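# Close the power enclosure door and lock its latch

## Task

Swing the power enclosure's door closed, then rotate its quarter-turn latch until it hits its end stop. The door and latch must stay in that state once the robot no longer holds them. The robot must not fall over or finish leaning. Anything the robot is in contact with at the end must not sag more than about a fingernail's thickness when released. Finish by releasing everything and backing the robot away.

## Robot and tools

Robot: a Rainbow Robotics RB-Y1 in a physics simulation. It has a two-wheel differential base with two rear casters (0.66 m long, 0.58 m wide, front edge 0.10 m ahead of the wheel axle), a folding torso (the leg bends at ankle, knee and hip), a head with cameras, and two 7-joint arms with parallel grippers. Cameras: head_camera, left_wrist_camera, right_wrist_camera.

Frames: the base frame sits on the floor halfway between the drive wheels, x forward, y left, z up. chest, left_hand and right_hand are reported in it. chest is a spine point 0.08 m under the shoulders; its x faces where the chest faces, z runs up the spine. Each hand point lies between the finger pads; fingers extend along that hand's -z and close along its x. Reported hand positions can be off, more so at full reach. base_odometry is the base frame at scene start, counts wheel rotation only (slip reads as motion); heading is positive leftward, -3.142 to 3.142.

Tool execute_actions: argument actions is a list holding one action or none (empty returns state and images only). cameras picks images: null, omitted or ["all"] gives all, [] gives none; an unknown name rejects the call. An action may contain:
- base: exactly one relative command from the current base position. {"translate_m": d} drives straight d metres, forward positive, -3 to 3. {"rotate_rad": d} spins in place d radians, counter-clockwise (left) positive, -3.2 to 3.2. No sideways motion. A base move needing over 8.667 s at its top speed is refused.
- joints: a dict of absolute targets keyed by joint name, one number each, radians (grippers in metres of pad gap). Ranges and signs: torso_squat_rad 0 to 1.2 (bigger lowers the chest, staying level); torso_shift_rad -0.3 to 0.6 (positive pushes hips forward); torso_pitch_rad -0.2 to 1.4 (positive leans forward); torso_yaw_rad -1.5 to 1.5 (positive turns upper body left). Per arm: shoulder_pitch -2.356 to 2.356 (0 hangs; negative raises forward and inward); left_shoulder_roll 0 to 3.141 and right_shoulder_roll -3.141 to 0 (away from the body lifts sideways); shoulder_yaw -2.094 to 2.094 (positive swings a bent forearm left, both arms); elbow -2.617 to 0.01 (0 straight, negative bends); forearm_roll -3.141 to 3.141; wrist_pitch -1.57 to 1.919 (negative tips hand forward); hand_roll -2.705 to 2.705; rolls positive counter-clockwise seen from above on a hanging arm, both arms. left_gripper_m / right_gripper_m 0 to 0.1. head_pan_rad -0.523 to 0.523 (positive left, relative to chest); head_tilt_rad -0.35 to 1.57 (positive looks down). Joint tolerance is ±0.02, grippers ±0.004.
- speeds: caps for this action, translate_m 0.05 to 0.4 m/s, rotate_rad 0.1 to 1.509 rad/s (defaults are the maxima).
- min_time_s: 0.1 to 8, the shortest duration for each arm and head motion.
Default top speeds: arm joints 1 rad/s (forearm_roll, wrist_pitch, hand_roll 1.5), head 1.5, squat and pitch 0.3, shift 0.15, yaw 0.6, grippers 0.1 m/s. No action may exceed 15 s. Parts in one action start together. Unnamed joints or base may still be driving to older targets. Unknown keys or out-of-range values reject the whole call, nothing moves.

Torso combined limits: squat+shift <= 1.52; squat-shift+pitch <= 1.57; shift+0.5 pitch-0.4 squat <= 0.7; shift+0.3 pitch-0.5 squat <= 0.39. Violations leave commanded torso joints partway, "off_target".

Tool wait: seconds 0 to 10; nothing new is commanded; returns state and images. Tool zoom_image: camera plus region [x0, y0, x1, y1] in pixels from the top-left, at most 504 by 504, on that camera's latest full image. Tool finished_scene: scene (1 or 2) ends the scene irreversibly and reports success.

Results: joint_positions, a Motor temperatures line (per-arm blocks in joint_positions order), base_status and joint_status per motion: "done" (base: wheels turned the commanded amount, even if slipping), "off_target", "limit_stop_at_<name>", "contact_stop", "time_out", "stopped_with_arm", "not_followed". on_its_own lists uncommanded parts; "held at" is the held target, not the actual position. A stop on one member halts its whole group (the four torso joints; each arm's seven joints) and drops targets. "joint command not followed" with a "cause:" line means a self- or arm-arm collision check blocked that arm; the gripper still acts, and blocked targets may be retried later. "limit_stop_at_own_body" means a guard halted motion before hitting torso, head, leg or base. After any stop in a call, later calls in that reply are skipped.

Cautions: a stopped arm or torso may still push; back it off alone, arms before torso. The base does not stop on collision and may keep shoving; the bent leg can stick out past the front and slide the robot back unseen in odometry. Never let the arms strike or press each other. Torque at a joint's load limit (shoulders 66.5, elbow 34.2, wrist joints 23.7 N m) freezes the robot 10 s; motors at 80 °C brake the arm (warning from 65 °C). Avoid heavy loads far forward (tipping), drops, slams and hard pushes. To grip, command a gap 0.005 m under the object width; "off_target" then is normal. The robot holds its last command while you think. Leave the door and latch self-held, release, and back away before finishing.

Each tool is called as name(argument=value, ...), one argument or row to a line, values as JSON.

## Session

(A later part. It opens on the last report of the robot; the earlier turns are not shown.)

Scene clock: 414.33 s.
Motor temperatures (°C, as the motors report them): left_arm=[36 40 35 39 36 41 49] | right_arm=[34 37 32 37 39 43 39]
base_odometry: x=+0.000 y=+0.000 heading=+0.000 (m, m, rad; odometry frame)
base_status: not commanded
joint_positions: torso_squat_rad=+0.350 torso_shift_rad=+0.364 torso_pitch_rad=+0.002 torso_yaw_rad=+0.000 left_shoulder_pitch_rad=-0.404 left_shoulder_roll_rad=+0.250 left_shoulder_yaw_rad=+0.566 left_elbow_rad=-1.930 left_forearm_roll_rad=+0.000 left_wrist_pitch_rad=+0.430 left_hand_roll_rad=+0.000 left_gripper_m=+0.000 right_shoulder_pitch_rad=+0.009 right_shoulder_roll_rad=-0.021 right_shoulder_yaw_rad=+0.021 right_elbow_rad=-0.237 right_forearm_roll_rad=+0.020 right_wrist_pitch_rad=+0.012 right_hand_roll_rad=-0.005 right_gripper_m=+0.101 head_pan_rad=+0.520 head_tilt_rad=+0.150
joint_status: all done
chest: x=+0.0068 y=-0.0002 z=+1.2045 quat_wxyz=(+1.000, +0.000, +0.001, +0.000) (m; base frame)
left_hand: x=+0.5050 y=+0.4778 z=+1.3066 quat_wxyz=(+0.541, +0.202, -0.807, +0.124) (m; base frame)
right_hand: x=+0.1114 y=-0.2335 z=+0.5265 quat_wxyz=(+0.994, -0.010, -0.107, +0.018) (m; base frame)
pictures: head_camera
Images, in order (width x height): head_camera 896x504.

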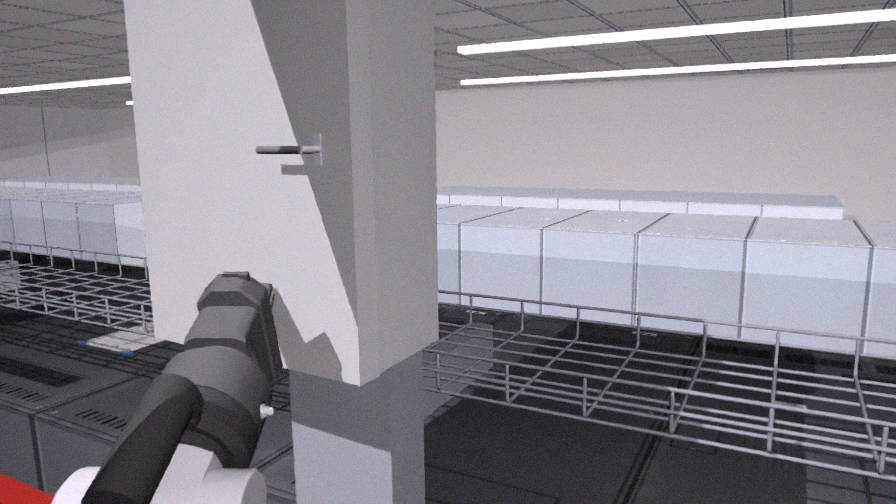

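The door is shut. The latch is a thin lever pointing toward the hinge side, standing about 2–3 cm off the door face. I'll use the gripper like a socket. The fingers will point along the shaft axis (+x) with the pads above and below the lever, and then I'll turn it with the hand-roll joint.

First I'll back the torso off to release the door and get clearance.

execute_actions(
  actions=[
    {"joints": {"torso_shift_rad": 0.25}},
  ],
  cameras=["head_camera"],
)

Scene clock: 485.07 s.
Motor temperatures (°C, as the motors report them): left_arm=[36 40 35 39 36 41 49] | right_arm=[34 37 32 37 39 43 39]
base_odometry: x=+0.000 y=+0.000 heading=+0.000 (m, m, rad; odometry frame)
base_status: not commanded
joint_positions: torso_squat_rad=+0.350 torso_shift_rad=+0.250 torso_pitch_rad=+0.002 torso_yaw_rad=+0.000 left_shoulder_pitch_rad=-0.404 left_shoulder_roll_rad=+0.250 left_shoulder_yaw_rad=+0.566 left_elbow_rad=-1.930 left_forearm_roll_rad=+0.000 left_wrist_pitch_rad=+0.430 left_hand_roll_rad=+0.000 left_gripper_m=+0.000 right_shoulder_pitch_rad=+0.009 right_shoulder_roll_rad=-0.021 right_shoulder_yaw_rad=+0.021 right_elbow_rad=-0.237 right_forearm_roll_rad=+0.020 right_wrist_pitch_rad=+0.012 right_hand_roll_rad=-0.005 right_gripper_m=+0.101 head_pan_rad=+0.520 head_tilt_rad=+0.150
joint_status: all done
chest: x=-0.0648 y=-0.0002 z=+1.2271 quat_wxyz=(+1.000, +0.000, +0.001, +0.000) (m; base frame)
left_hand: x=+0.4334 y=+0.4778 z=+1.3294 quat_wxyz=(+0.541, +0.202, -0.807, +0.124) (m; base frame)
right_hand: x=+0.0400 y=-0.2335 z=+0.5492 quat_wxyz=(+0.994, -0.010, -0.107, +0.018) (m; base frame)
pictures: head_camera
Images, in order (width x height): head_camera 896x504.

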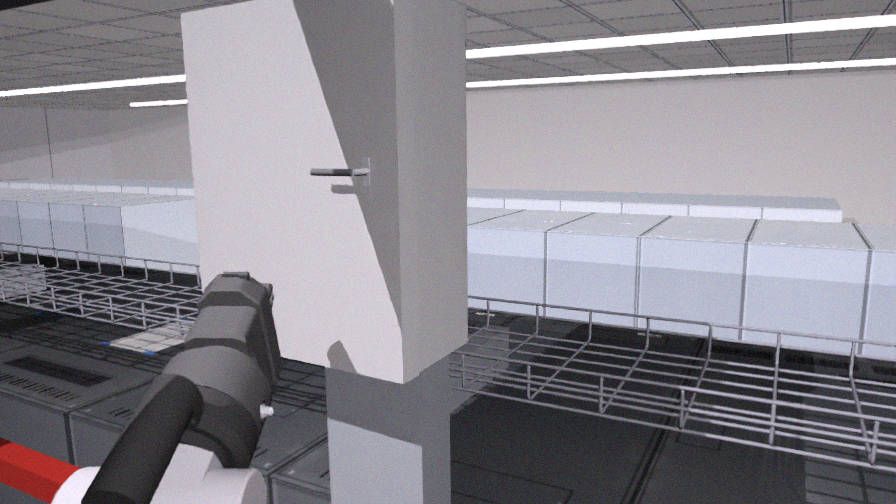

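execute_actions(
  actions=[],
)

Scene clock: 497.20 s.
Motor temperatures (°C, as the motors report them): left_arm=[36 40 35 39 36 41 49] | right_arm=[34 37 32 37 39 43 39]
base_odometry: x=+0.000 y=+0.000 heading=+0.000 (m, m, rad; odometry frame)
base_status: not commanded
joint_positions: torso_squat_rad=+0.350 torso_shift_rad=+0.250 torso_pitch_rad=+0.002 torso_yaw_rad=+0.000 left_shoulder_pitch_rad=-0.404 left_shoulder_roll_rad=+0.250 left_shoulder_yaw_rad=+0.566 left_elbow_rad=-1.930 left_forearm_roll_rad=+0.000 left_wrist_pitch_rad=+0.430 left_hand_roll_rad=+0.000 left_gripper_m=+0.000 right_shoulder_pitch_rad=+0.009 right_shoulder_roll_rad=-0.021 right_shoulder_yaw_rad=+0.021 right_elbow_rad=-0.237 right_forearm_roll_rad=+0.020 right_wrist_pitch_rad=+0.012 right_hand_roll_rad=-0.005 right_gripper_m=+0.101 head_pan_rad=+0.520 head_tilt_rad=+0.150
joint_status: all done
chest: x=-0.0648 y=-0.0002 z=+1.2271 quat_wxyz=(+1.000, +0.000, +0.001, +0.000) (m; base frame)
left_hand: x=+0.4334 y=+0.4778 z=+1.3293 quat_wxyz=(+0.541, +0.202, -0.807, +0.124) (m; base frame)
right_hand: x=+0.0400 y=-0.2335 z=+0.5492 quat_wxyz=(+0.994, -0.010, -0.107, +0.018) (m; base frame)
pictures: head_camera, left_wrist_camera, right_wrist_camera
Images, in order (width x height): head_camera 896x504, left_wrist_camera 644x364, right_wrist_camera 644x364.

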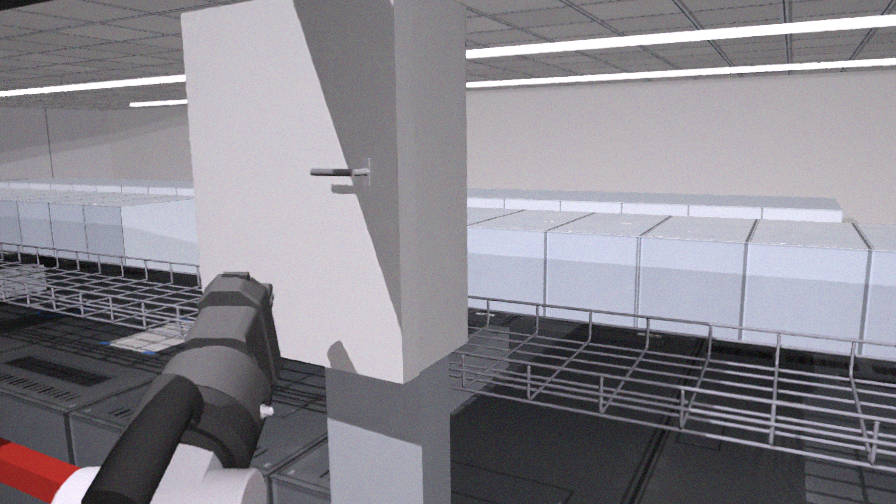

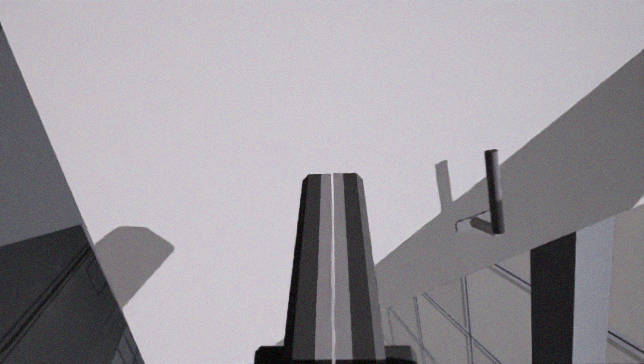

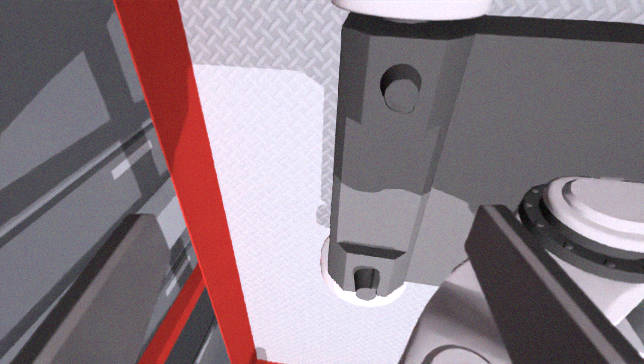

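An empty call confirms nothing has moved and the door is still shut. Next I'll move the left arm into the pre-grasp pose without driving the base, because the platform edge is very close.

execute_actions(
  actions=[
    {"joints": {"left_shoulder_pitch_rad": -1.269, "left_shoulder_roll_rad": 0.30, "left_shoulder_yaw_rad": 0.941, "left_elbow_rad": -1.958, "left_forearm_roll_rad": 0.217, "left_wrist_pitch_rad": 1.735, "left_hand_roll_rad": -0.54, "left_gripper_m": 0.035}, "min_time_s": 3},
  ],
)

Scene clock: 502.43 s.
Motor temperatures (°C, as the motors report them): left_arm=[36 40 35 39 36 41 49] | right_arm=[34 37 32 37 39 43 39]
base_odometry: x=+0.000 y=+0.000 heading=+0.000 (m, m, rad; odometry frame)
base_status: not commanded
joint_positions: torso_squat_rad=+0.350 torso_shift_rad=+0.250 torso_pitch_rad=+0.002 torso_yaw_rad=+0.000 left_shoulder_pitch_rad=-1.269 left_shoulder_roll_rad=+0.300 left_shoulder_yaw_rad=+0.941 left_elbow_rad=-1.958 left_forearm_roll_rad=+0.217 left_wrist_pitch_rad=+1.735 left_hand_roll_rad=-0.540 left_gripper_m=+0.035 right_shoulder_pitch_rad=+0.009 right_shoulder_roll_rad=-0.021 right_shoulder_yaw_rad=+0.021 right_elbow_rad=-0.237 right_forearm_roll_rad=+0.020 right_wrist_pitch_rad=+0.012 right_hand_roll_rad=-0.005 right_gripper_m=+0.101 head_pan_rad=+0.520 head_tilt_rad=+0.150
joint_status: all done
chest: x=-0.0648 y=-0.0002 z=+1.2271 quat_wxyz=(+1.000, +0.000, +0.001, +0.000) (m; base frame)
left_hand: x=+0.4242 y=+0.3908 z=+1.4667 quat_wxyz=(+0.708, +0.000, -0.706, +0.000) (m; base frame)
right_hand: x=+0.0400 y=-0.2335 z=+0.5492 quat_wxyz=(+0.994, -0.010, -0.107, +0.018) (m; base frame)
pictures: head_camera, left_wrist_camera, right_wrist_camera
Images, in order (width x height): head_camera 896x504, left_wrist_camera 644x364, right_wrist_camera 644x364.

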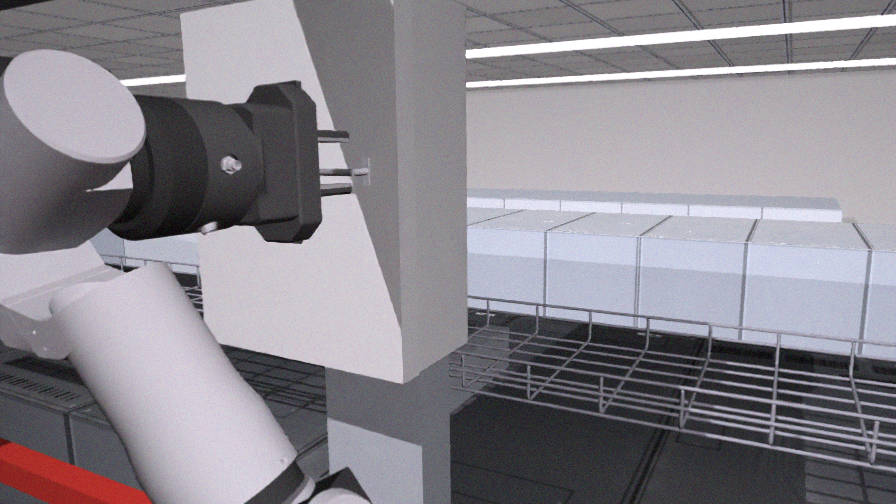

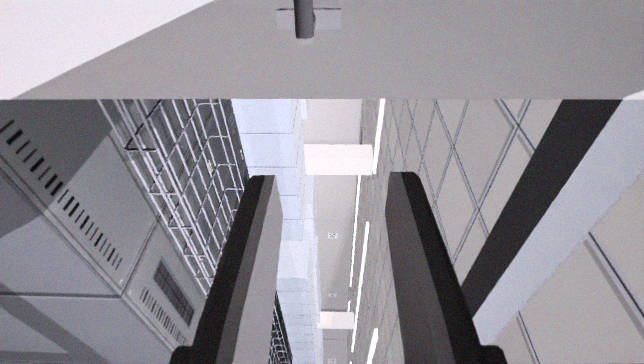

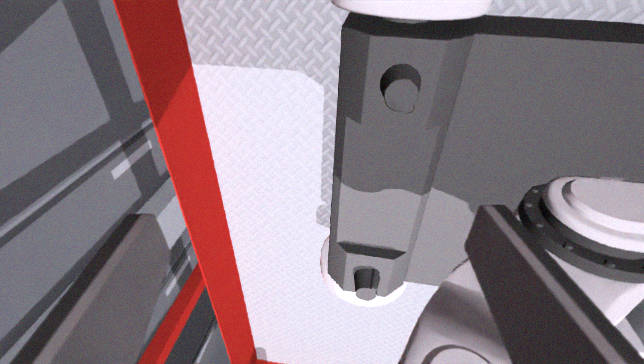

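The reported hand pose matches the prediction to within 1 mm: (0.424, 0.391, 1.467), fingers pointing along +x. Before moving toward the latch, I'll zoom in to check the alignment by eye.

zoom_image(
  camera="head_camera",
  region=[240, 80, 440, 240],
)

Region (240, 80, 440, 240) of head_camera's 896x504 image, scaled by 2.520, with more detail than that image has; it fills the top 403 rows of this view, and the rest is white.

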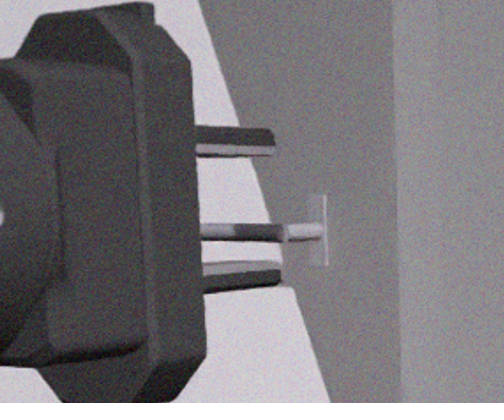

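The fingers sit above and below the lever's height, which is what I expected at this point. I'll advance the torso shift by a small step and check again.

execute_actions(
  actions=[
    {"joints": {"torso_shift_rad": 0.30}},
  ],
)

Scene clock: 522.83 s.
Motor temperatures (°C, as the motors report them): left_arm=[36 40 35 38 36 41 49] | right_arm=[34 37 32 37 39 43 39]
base_odometry: x=+0.000 y=+0.000 heading=+0.000 (m, m, rad; odometry frame)
base_status: not commanded
joint_positions: torso_squat_rad=+0.350 torso_shift_rad=+0.300 torso_pitch_rad=+0.002 torso_yaw_rad=+0.000 left_shoulder_pitch_rad=-1.269 left_shoulder_roll_rad=+0.300 left_shoulder_yaw_rad=+0.941 left_elbow_rad=-1.958 left_forearm_roll_rad=+0.217 left_wrist_pitch_rad=+1.735 left_hand_roll_rad=-0.540 left_gripper_m=+0.035 right_shoulder_pitch_rad=+0.009 right_shoulder_roll_rad=-0.021 right_shoulder_yaw_rad=+0.021 right_elbow_rad=-0.237 right_forearm_roll_rad=+0.020 right_wrist_pitch_rad=+0.012 right_hand_roll_rad=-0.005 right_gripper_m=+0.101 head_pan_rad=+0.520 head_tilt_rad=+0.150
joint_status: all done
chest: x=-0.0330 y=-0.0002 z=+1.2182 quat_wxyz=(+1.000, +0.000, +0.001, +0.000) (m; base frame)
left_hand: x=+0.4561 y=+0.3908 z=+1.4577 quat_wxyz=(+0.708, +0.000, -0.706, +0.000) (m; base frame)
right_hand: x=+0.0716 y=-0.2335 z=+0.5403 quat_wxyz=(+0.994, -0.010, -0.107, +0.018) (m; base frame)
pictures: head_camera, left_wrist_camera, right_wrist_camera
Images, in order (width x height): head_camera 896x504, left_wrist_camera 644x364, right_wrist_camera 644x364.

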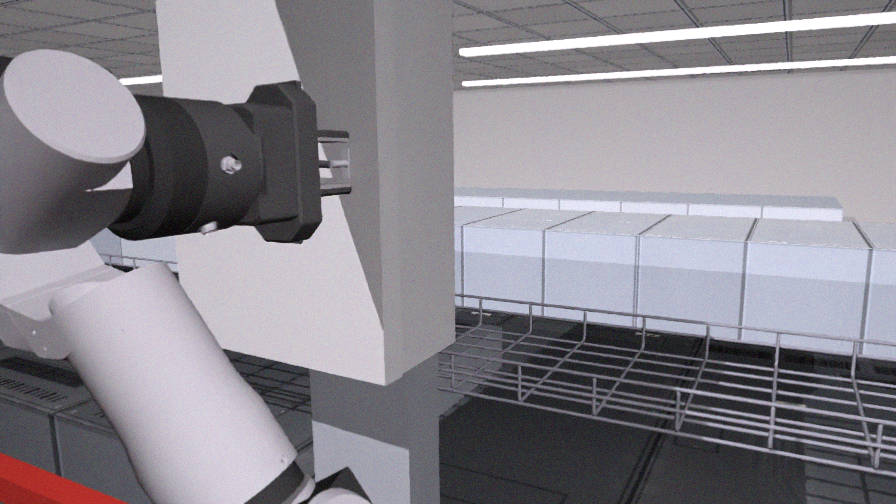

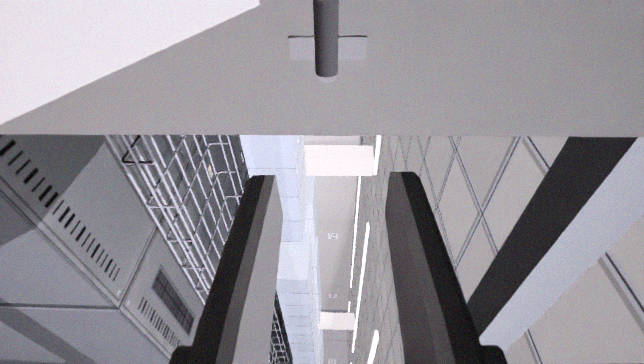

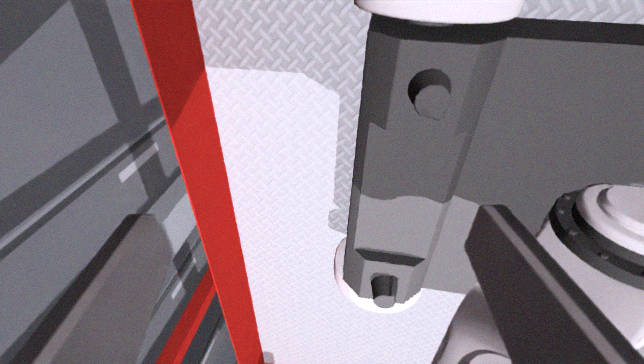

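zoom_image(
  camera="head_camera",
  region=[280, 100, 400, 220],
)

Region (280, 100, 400, 220) of head_camera's 896x504 image, scaled by 4.200, with more detail than that image has.

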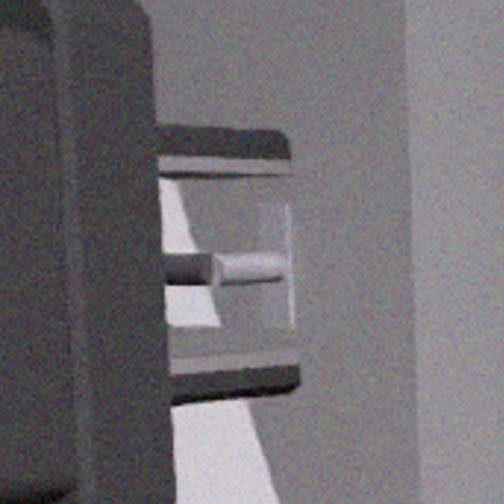

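Comparing the fingers and shaft directly in this view, the shaft is about 2.5 cm further left than I estimated (y≈0.415). It's also about 1 cm higher (z≈1.457). I recomputed the joint angles for the corrected target. The fingertips stay short of the lever during this small move, so I'll apply it now.

execute_actions(
  actions=[
    {"joints": {"left_shoulder_pitch_rad": -1.415, "left_shoulder_roll_rad": 0.30, "left_shoulder_yaw_rad": 1.089, "left_elbow_rad": -1.855, "left_forearm_roll_rad": 0.117, "left_wrist_pitch_rad": 1.738, "left_hand_roll_rad": -0.7175}, "min_time_s": 1.5},
  ],
)

Scene clock: 575.07 s.
Motor temperatures (°C, as the motors report them): left_arm=[37 40 35 38 36 41 49] | right_arm=[34 37 32 37 39 43 39]
base_odometry: x=+0.000 y=+0.000 heading=+0.000 (m, m, rad; odometry frame)
base_status: not commanded
joint_positions: torso_squat_rad=+0.350 torso_shift_rad=+0.300 torso_pitch_rad=+0.002 torso_yaw_rad=+0.000 left_shoulder_pitch_rad=-1.415 left_shoulder_roll_rad=+0.300 left_shoulder_yaw_rad=+1.089 left_elbow_rad=-1.855 left_forearm_roll_rad=+0.117 left_wrist_pitch_rad=+1.738 left_hand_roll_rad=-0.717 left_gripper_m=+0.035 right_shoulder_pitch_rad=+0.009 right_shoulder_roll_rad=-0.021 right_shoulder_yaw_rad=+0.021 right_elbow_rad=-0.237 right_forearm_roll_rad=+0.020 right_wrist_pitch_rad=+0.012 right_hand_roll_rad=-0.005 right_gripper_m=+0.101 head_pan_rad=+0.520 head_tilt_rad=+0.150
joint_status: all done
chest: x=-0.0330 y=-0.0002 z=+1.2182 quat_wxyz=(+1.000, +0.000, +0.001, +0.000) (m; base frame)
left_hand: x=+0.4617 y=+0.4147 z=+1.4668 quat_wxyz=(+0.708, +0.000, -0.706, +0.000) (m; base frame)
right_hand: x=+0.0716 y=-0.2335 z=+0.5403 quat_wxyz=(+0.994, -0.010, -0.107, +0.018) (m; base frame)
pictures: head_camera, left_wrist_camera, right_wrist_camera
Images, in order (width x height): head_camera 896x504, left_wrist_camera 644x364, right_wrist_camera 644x364.

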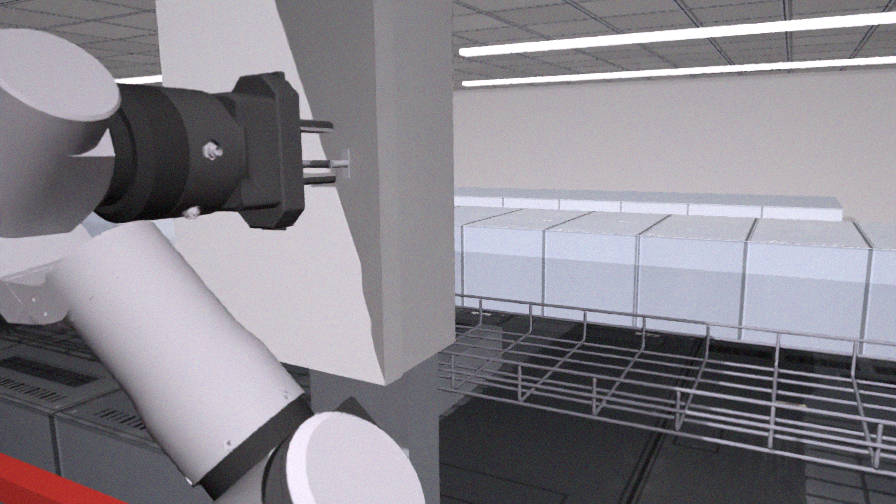

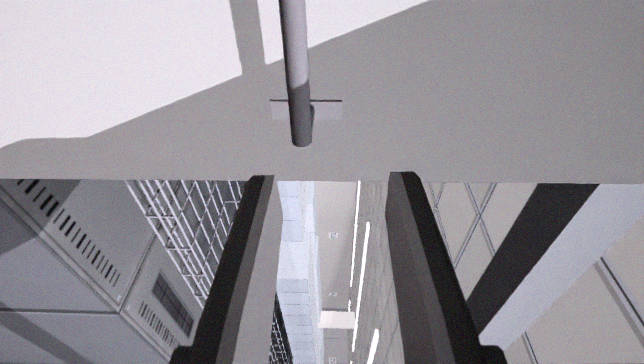

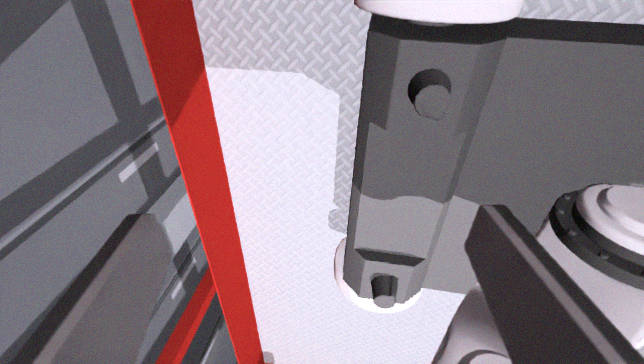

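The hand landed where predicted, and the wrist camera now shows the lever lining up with the gap between the fingers. I'm advancing another small step.

execute_actions(
  actions=[
    {"joints": {"torso_shift_rad": 0.33}},
  ],
)

Scene clock: 578.23 s.
Motor temperatures (°C, as the motors report them): left_arm=[37 40 35 38 36 41 49] | right_arm=[34 37 32 37 39 43 39]
base_odometry: x=+0.000 y=+0.000 heading=+0.000 (m, m, rad; odometry frame)
base_status: not commanded
joint_positions: torso_squat_rad=+0.350 torso_shift_rad=+0.330 torso_pitch_rad=+0.002 torso_yaw_rad=+0.000 left_shoulder_pitch_rad=-1.415 left_shoulder_roll_rad=+0.300 left_shoulder_yaw_rad=+1.089 left_elbow_rad=-1.855 left_forearm_roll_rad=+0.117 left_wrist_pitch_rad=+1.738 left_hand_roll_rad=-0.717 left_gripper_m=+0.035 right_shoulder_pitch_rad=+0.009 right_shoulder_roll_rad=-0.021 right_shoulder_yaw_rad=+0.021 right_elbow_rad=-0.237 right_forearm_roll_rad=+0.020 right_wrist_pitch_rad=+0.012 right_hand_roll_rad=-0.005 right_gripper_m=+0.101 head_pan_rad=+0.520 head_tilt_rad=+0.150
joint_status: all done
chest: x=-0.0143 y=-0.0002 z=+1.2121 quat_wxyz=(+1.000, +0.000, +0.001, +0.000) (m; base frame)
left_hand: x=+0.4804 y=+0.4147 z=+1.4607 quat_wxyz=(+0.708, +0.000, -0.706, +0.000) (m; base frame)
right_hand: x=+0.0904 y=-0.2335 z=+0.5342 quat_wxyz=(+0.994, -0.010, -0.107, +0.018) (m; base frame)
pictures: head_camera, left_wrist_camera, right_wrist_camera
Images, in order (width x height): head_camera 896x504, left_wrist_camera 644x364, right_wrist_camera 644x364.

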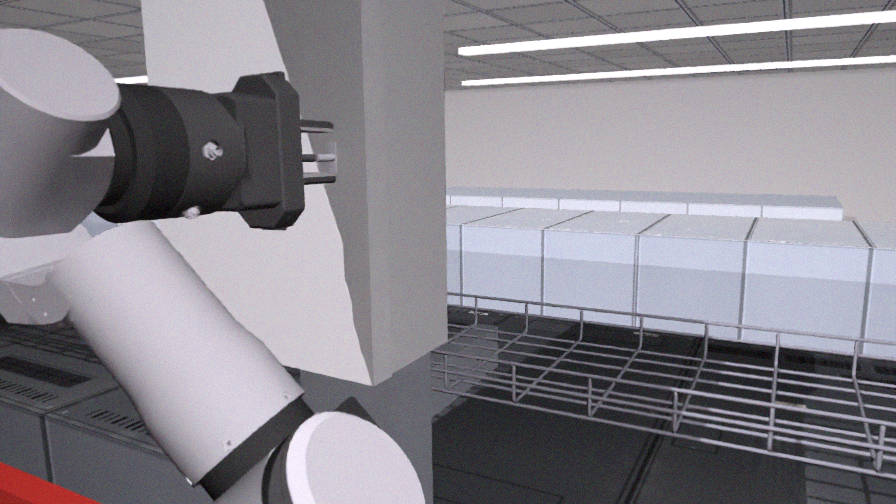

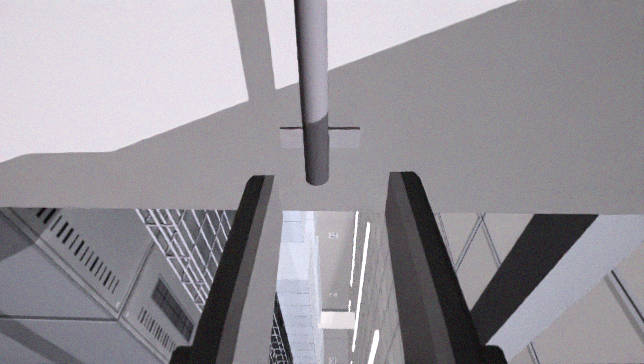

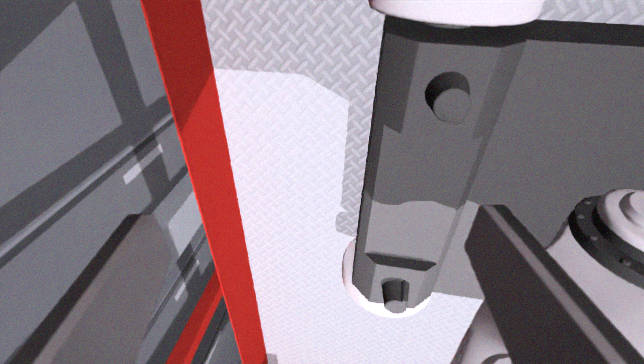

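The lever is entering the gap between the fingertips. One more small advance will leave the tips about 1 cm short of the door face.

execute_actions(
  actions=[
    {"joints": {"torso_shift_rad": 0.35}},
  ],
)

Scene clock: 580.47 s.
Motor temperatures (°C, as the motors report them): left_arm=[37 40 35 38 36 41 49] | right_arm=[34 37 32 37 39 43 39]
base_odometry: x=+0.000 y=+0.000 heading=+0.000 (m, m, rad; odometry frame)
base_status: not commanded
joint_positions: torso_squat_rad=+0.350 torso_shift_rad=+0.350 torso_pitch_rad=+0.002 torso_yaw_rad=+0.000 left_shoulder_pitch_rad=-1.415 left_shoulder_roll_rad=+0.300 left_shoulder_yaw_rad=+1.089 left_elbow_rad=-1.855 left_forearm_roll_rad=+0.117 left_wrist_pitch_rad=+1.738 left_hand_roll_rad=-0.717 left_gripper_m=+0.035 right_shoulder_pitch_rad=+0.009 right_shoulder_roll_rad=-0.021 right_shoulder_yaw_rad=+0.021 right_elbow_rad=-0.237 right_forearm_roll_rad=+0.020 right_wrist_pitch_rad=+0.012 right_hand_roll_rad=-0.005 right_gripper_m=+0.101 head_pan_rad=+0.520 head_tilt_rad=+0.150
joint_status: all done
chest: x=-0.0018 y=-0.0002 z=+1.2077 quat_wxyz=(+1.000, +0.000, +0.001, +0.000) (m; base frame)
left_hand: x=+0.4928 y=+0.4147 z=+1.4563 quat_wxyz=(+0.708, +0.000, -0.706, +0.000) (m; base frame)
right_hand: x=+0.1028 y=-0.2335 z=+0.5298 quat_wxyz=(+0.994, -0.010, -0.107, +0.018) (m; base frame)
pictures: head_camera, left_wrist_camera, right_wrist_camera
Images, in order (width x height): head_camera 896x504, left_wrist_camera 644x364, right_wrist_camera 644x364.

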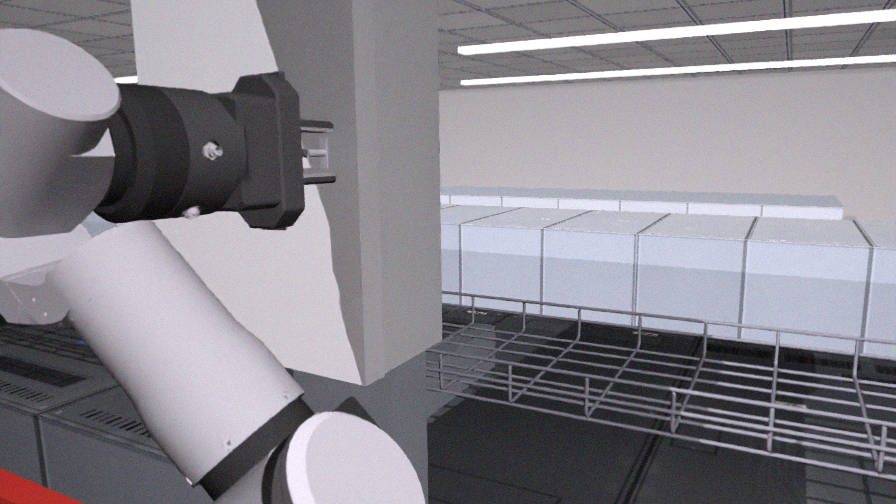

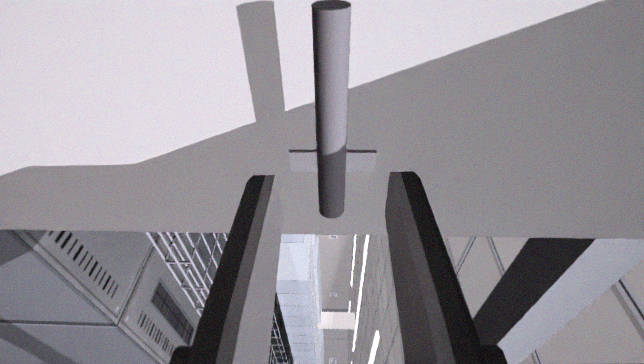

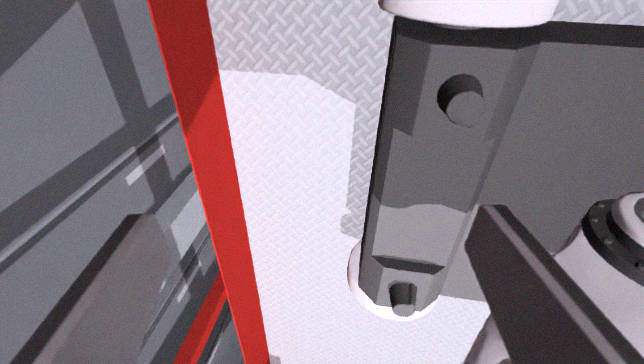

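The lever is now centred between the pads, so I'm closing the gripper on it.

execute_actions(
  actions=[
    {"joints": {"left_gripper_m": 0.0}},
  ],
)

Scene clock: 584.60 s.
Motor temperatures (°C, as the motors report them): left_arm=[37 40 35 38 36 41 49] | right_arm=[34 37 32 37 39 43 39]
base_odometry: x=+0.000 y=+0.000 heading=+0.000 (m, m, rad; odometry frame)
base_status: not commanded
joint_positions: torso_squat_rad=+0.350 torso_shift_rad=+0.350 torso_pitch_rad=+0.002 torso_yaw_rad=+0.000 left_shoulder_pitch_rad=-1.415 left_shoulder_roll_rad=+0.300 left_shoulder_yaw_rad=+1.089 left_elbow_rad=-1.855 left_forearm_roll_rad=+0.117 left_wrist_pitch_rad=+1.738 left_hand_roll_rad=-0.717 left_gripper_m=+0.005 right_shoulder_pitch_rad=+0.009 right_shoulder_roll_rad=-0.021 right_shoulder_yaw_rad=+0.021 right_elbow_rad=-0.237 right_forearm_roll_rad=+0.020 right_wrist_pitch_rad=+0.012 right_hand_roll_rad=-0.005 right_gripper_m=+0.101 head_pan_rad=+0.520 head_tilt_rad=+0.150
joint_status: left_gripper_m off_target (ended at +0.005, target +0.000)
chest: x=-0.0018 y=-0.0002 z=+1.2077 quat_wxyz=(+1.000, +0.000, +0.001, +0.000) (m; base frame)
left_hand: x=+0.4928 y=+0.4147 z=+1.4563 quat_wxyz=(+0.708, +0.000, -0.706, +0.000) (m; base frame)
right_hand: x=+0.1028 y=-0.2335 z=+0.5298 quat_wxyz=(+0.994, -0.010, -0.107, +0.018) (m; base frame)
pictures: head_camera, left_wrist_camera, right_wrist_camera
Images, in order (width x height): head_camera 896x504, left_wrist_camera 644x364, right_wrist_camera 644x364.

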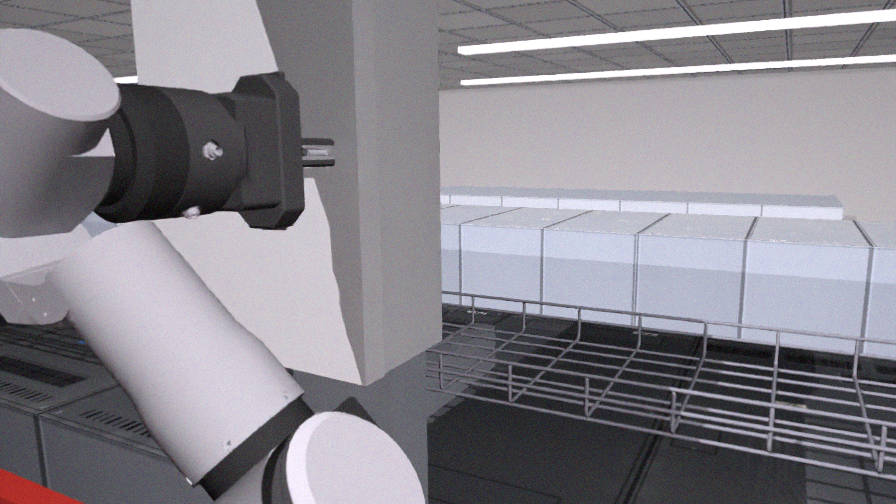

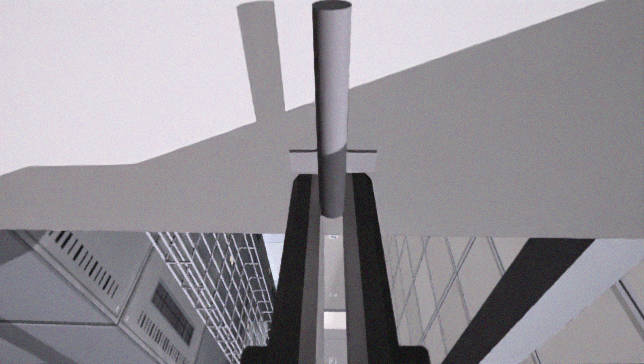

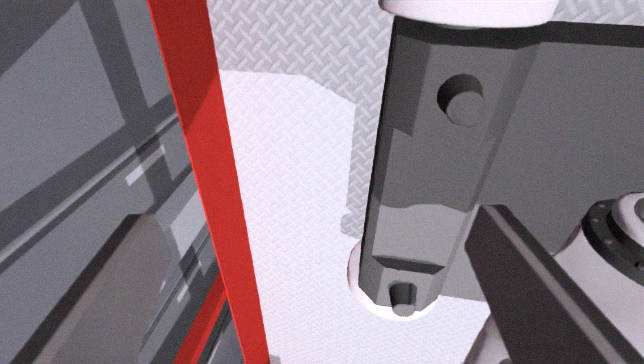

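The gripper stopped at 0.005 m, so it's holding the lever. I don't know which way the latch turns, so I'll try a small roll of about 0.3 rad first instead of forcing a full turn.

execute_actions(
  actions=[
    {"joints": {"left_hand_roll_rad": -1.02}, "min_time_s": 1.5},
  ],
)

Scene clock: 588.10 s.
Motor temperatures (°C, as the motors report them): left_arm=[37 40 35 38 36 41 49] | right_arm=[34 37 32 37 39 43 39]
base_odometry: x=+0.000 y=+0.000 heading=+0.000 (m, m, rad; odometry frame)
base_status: not commanded
joint_positions: torso_squat_rad=+0.350 torso_shift_rad=+0.350 torso_pitch_rad=+0.002 torso_yaw_rad=+0.000 left_shoulder_pitch_rad=-1.414 left_shoulder_roll_rad=+0.299 left_shoulder_yaw_rad=+1.089 left_elbow_rad=-1.854 left_forearm_roll_rad=+0.117 left_wrist_pitch_rad=+1.739 left_hand_roll_rad=-1.020 left_gripper_m=+0.005 right_shoulder_pitch_rad=+0.009 right_shoulder_roll_rad=-0.021 right_shoulder_yaw_rad=+0.021 right_elbow_rad=-0.237 right_forearm_roll_rad=+0.020 right_wrist_pitch_rad=+0.012 right_hand_roll_rad=-0.005 right_gripper_m=+0.101 head_pan_rad=+0.520 head_tilt_rad=+0.150
joint_status: all done
chest: x=-0.0017 y=-0.0001 z=+1.2077 quat_wxyz=(+1.000, +0.000, +0.001, +0.000) (m; base frame)
left_hand: x=+0.4937 y=+0.4145 z=+1.4547 quat_wxyz=(+0.701, +0.105, -0.697, -0.107) (m; base frame)
right_hand: x=+0.1028 y=-0.2335 z=+0.5298 quat_wxyz=(+0.994, -0.010, -0.107, +0.018) (m; base frame)
pictures: head_camera, left_wrist_camera, right_wrist_camera
Images, in order (width x height): head_camera 896x504, left_wrist_camera 644x364, right_wrist_camera 644x364.

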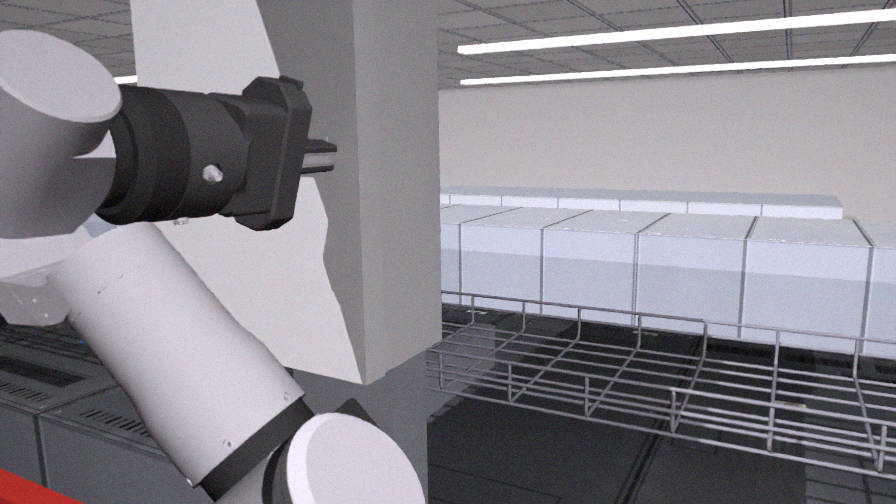

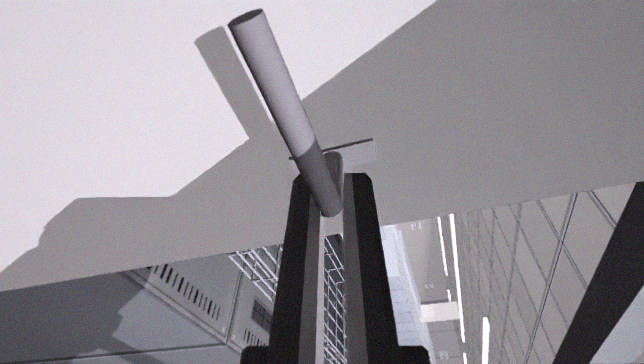

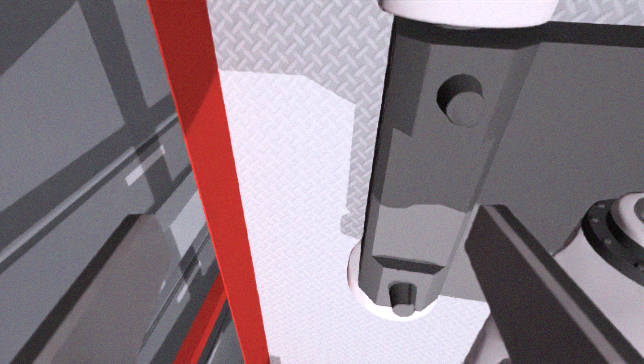

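The hand rolled, but in the wrist view the lever is tilted by about the same angle. That means it stayed horizontal and the pads slipped around it, so this direction is blocked. I'll roll back to neutral to release the load before trying the other way.

execute_actions(
  actions=[
    {"joints": {"left_hand_roll_rad": -0.717}, "min_time_s": 1.0},
  ],
)

Scene clock: 594.83 s.
Motor temperatures (°C, as the motors report them): left_arm=[37 40 36 38 36 42 50] | right_arm=[34 37 32 37 39 43 39]
base_odometry: x=+0.000 y=+0.000 heading=+0.000 (m, m, rad; odometry frame)
base_status: not commanded
joint_positions: torso_squat_rad=+0.350 torso_shift_rad=+0.350 torso_pitch_rad=+0.002 torso_yaw_rad=+0.000 left_shoulder_pitch_rad=-1.415 left_shoulder_roll_rad=+0.299 left_shoulder_yaw_rad=+1.089 left_elbow_rad=-1.855 left_forearm_roll_rad=+0.117 left_wrist_pitch_rad=+1.738 left_hand_roll_rad=-0.717 left_gripper_m=+0.005 right_shoulder_pitch_rad=+0.009 right_shoulder_roll_rad=-0.021 right_shoulder_yaw_rad=+0.021 right_elbow_rad=-0.237 right_forearm_roll_rad=+0.020 right_wrist_pitch_rad=+0.012 right_hand_roll_rad=-0.005 right_gripper_m=+0.101 head_pan_rad=+0.520 head_tilt_rad=+0.150
joint_status: all done
chest: x=-0.0018 y=-0.0002 z=+1.2077 quat_wxyz=(+1.000, +0.000, +0.001, +0.000) (m; base frame)
left_hand: x=+0.4932 y=+0.4143 z=+1.4561 quat_wxyz=(+0.708, +0.000, -0.706, +0.000) (m; base frame)
right_hand: x=+0.1028 y=-0.2335 z=+0.5297 quat_wxyz=(+0.994, -0.010, -0.107, +0.018) (m; base frame)
pictures: head_camera, left_wrist_camera, right_wrist_camera
Images, in order (width x height): head_camera 896x504, left_wrist_camera 644x364, right_wrist_camera 644x364.

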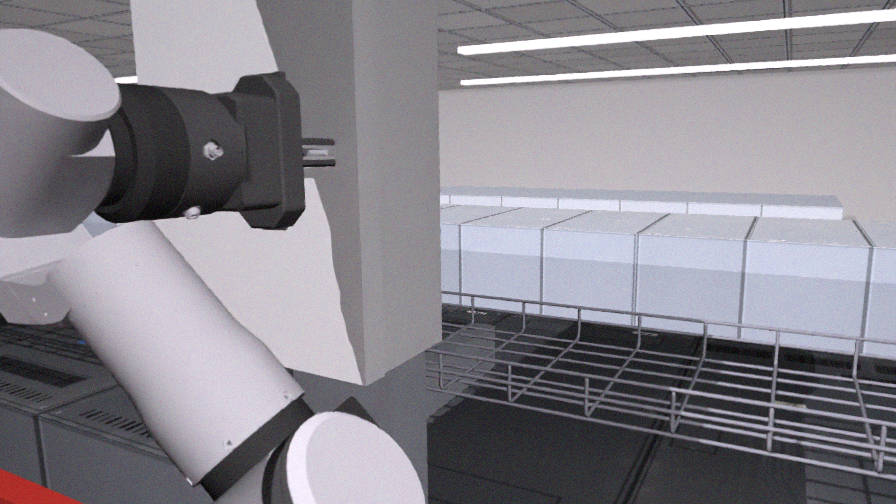

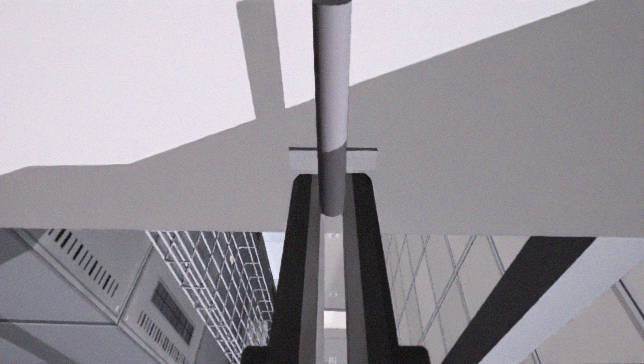

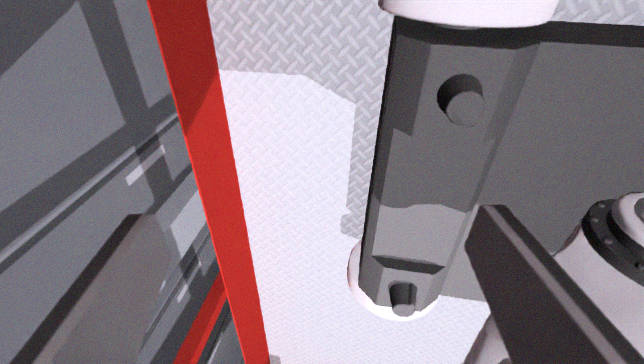

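The hand is back at neutral, with the lever horizontal and still gripped. Now I'll try the same small roll in the opposite direction.

execute_actions(
  actions=[
    {"joints": {"left_hand_roll_rad": -0.42}, "min_time_s": 1.5},
  ],
)

Scene clock: 597.47 s.
Motor temperatures (°C, as the motors report them): left_arm=[37 40 36 38 36 42 50] | right_arm=[34 37 32 37 39 43 39]
base_odometry: x=+0.000 y=+0.000 heading=+0.000 (m, m, rad; odometry frame)
base_status: not commanded
joint_positions: torso_squat_rad=+0.350 torso_shift_rad=+0.350 torso_pitch_rad=+0.002 torso_yaw_rad=+0.000 left_shoulder_pitch_rad=-1.417 left_shoulder_roll_rad=+0.300 left_shoulder_yaw_rad=+1.088 left_elbow_rad=-1.856 left_forearm_roll_rad=+0.118 left_wrist_pitch_rad=+1.737 left_hand_roll_rad=-0.420 left_gripper_m=+0.005 right_shoulder_pitch_rad=+0.009 right_shoulder_roll_rad=-0.021 right_shoulder_yaw_rad=+0.021 right_elbow_rad=-0.237 right_forearm_roll_rad=+0.020 right_wrist_pitch_rad=+0.012 right_hand_roll_rad=-0.005 right_gripper_m=+0.101 head_pan_rad=+0.520 head_tilt_rad=+0.150
joint_status: all done
chest: x=-0.0021 y=-0.0003 z=+1.2077 quat_wxyz=(+1.000, +0.000, +0.001, +0.000) (m; base frame)
left_hand: x=+0.4921 y=+0.4142 z=+1.4581 quat_wxyz=(+0.699, -0.104, -0.700, +0.104) (m; base frame)
right_hand: x=+0.1028 y=-0.2334 z=+0.5298 quat_wxyz=(+0.994, -0.010, -0.107, +0.018) (m; base frame)
pictures: head_camera, left_wrist_camera, right_wrist_camera
Images, in order (width x height): head_camera 896x504, left_wrist_camera 644x364, right_wrist_camera 644x364.

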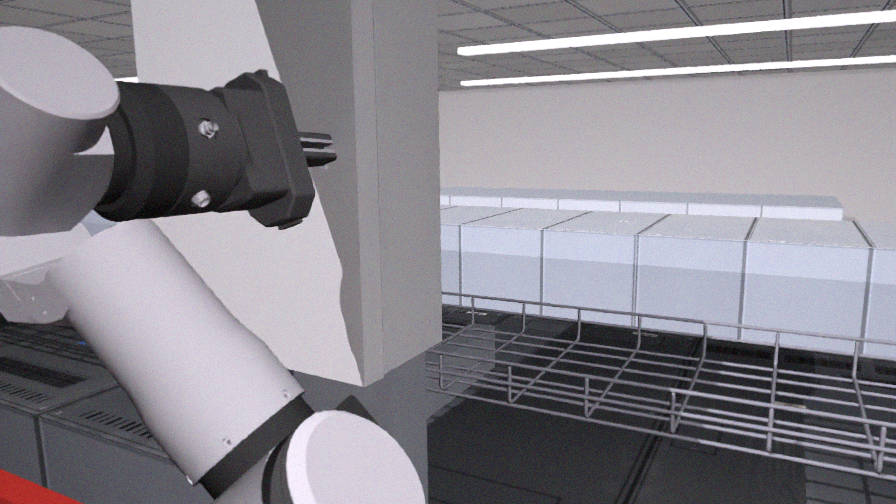

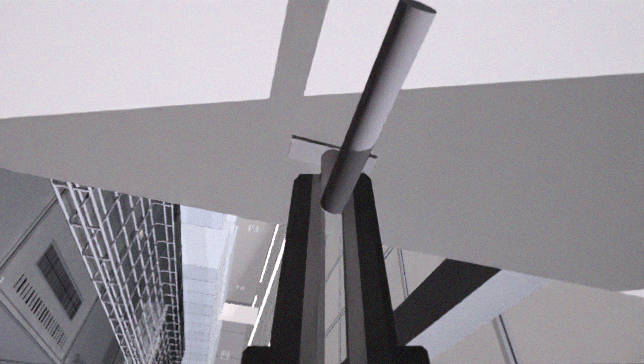

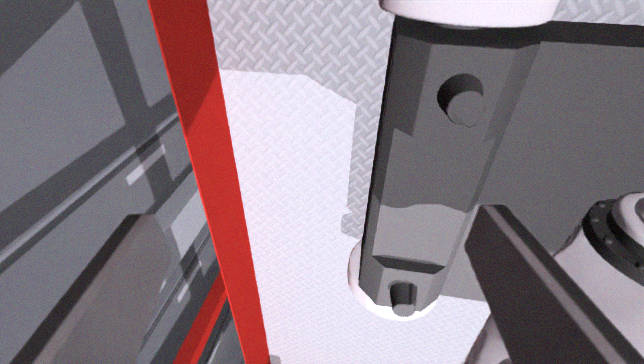

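The lever stayed horizontal this way too, so the pads are slipping around it in both directions. The grip probably isn't positioned well enough to apply any real torque. I'll zoom in on the fingertips to see why.

zoom_image(
  camera="left_wrist_camera",
  region=[232, 60, 432, 260],
)

Region (232, 60, 432, 260) of left_wrist_camera's 644x364 image, scaled by 2.520, with more detail than that image has.

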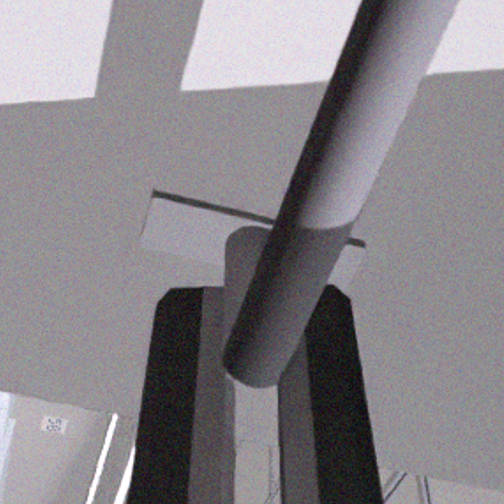

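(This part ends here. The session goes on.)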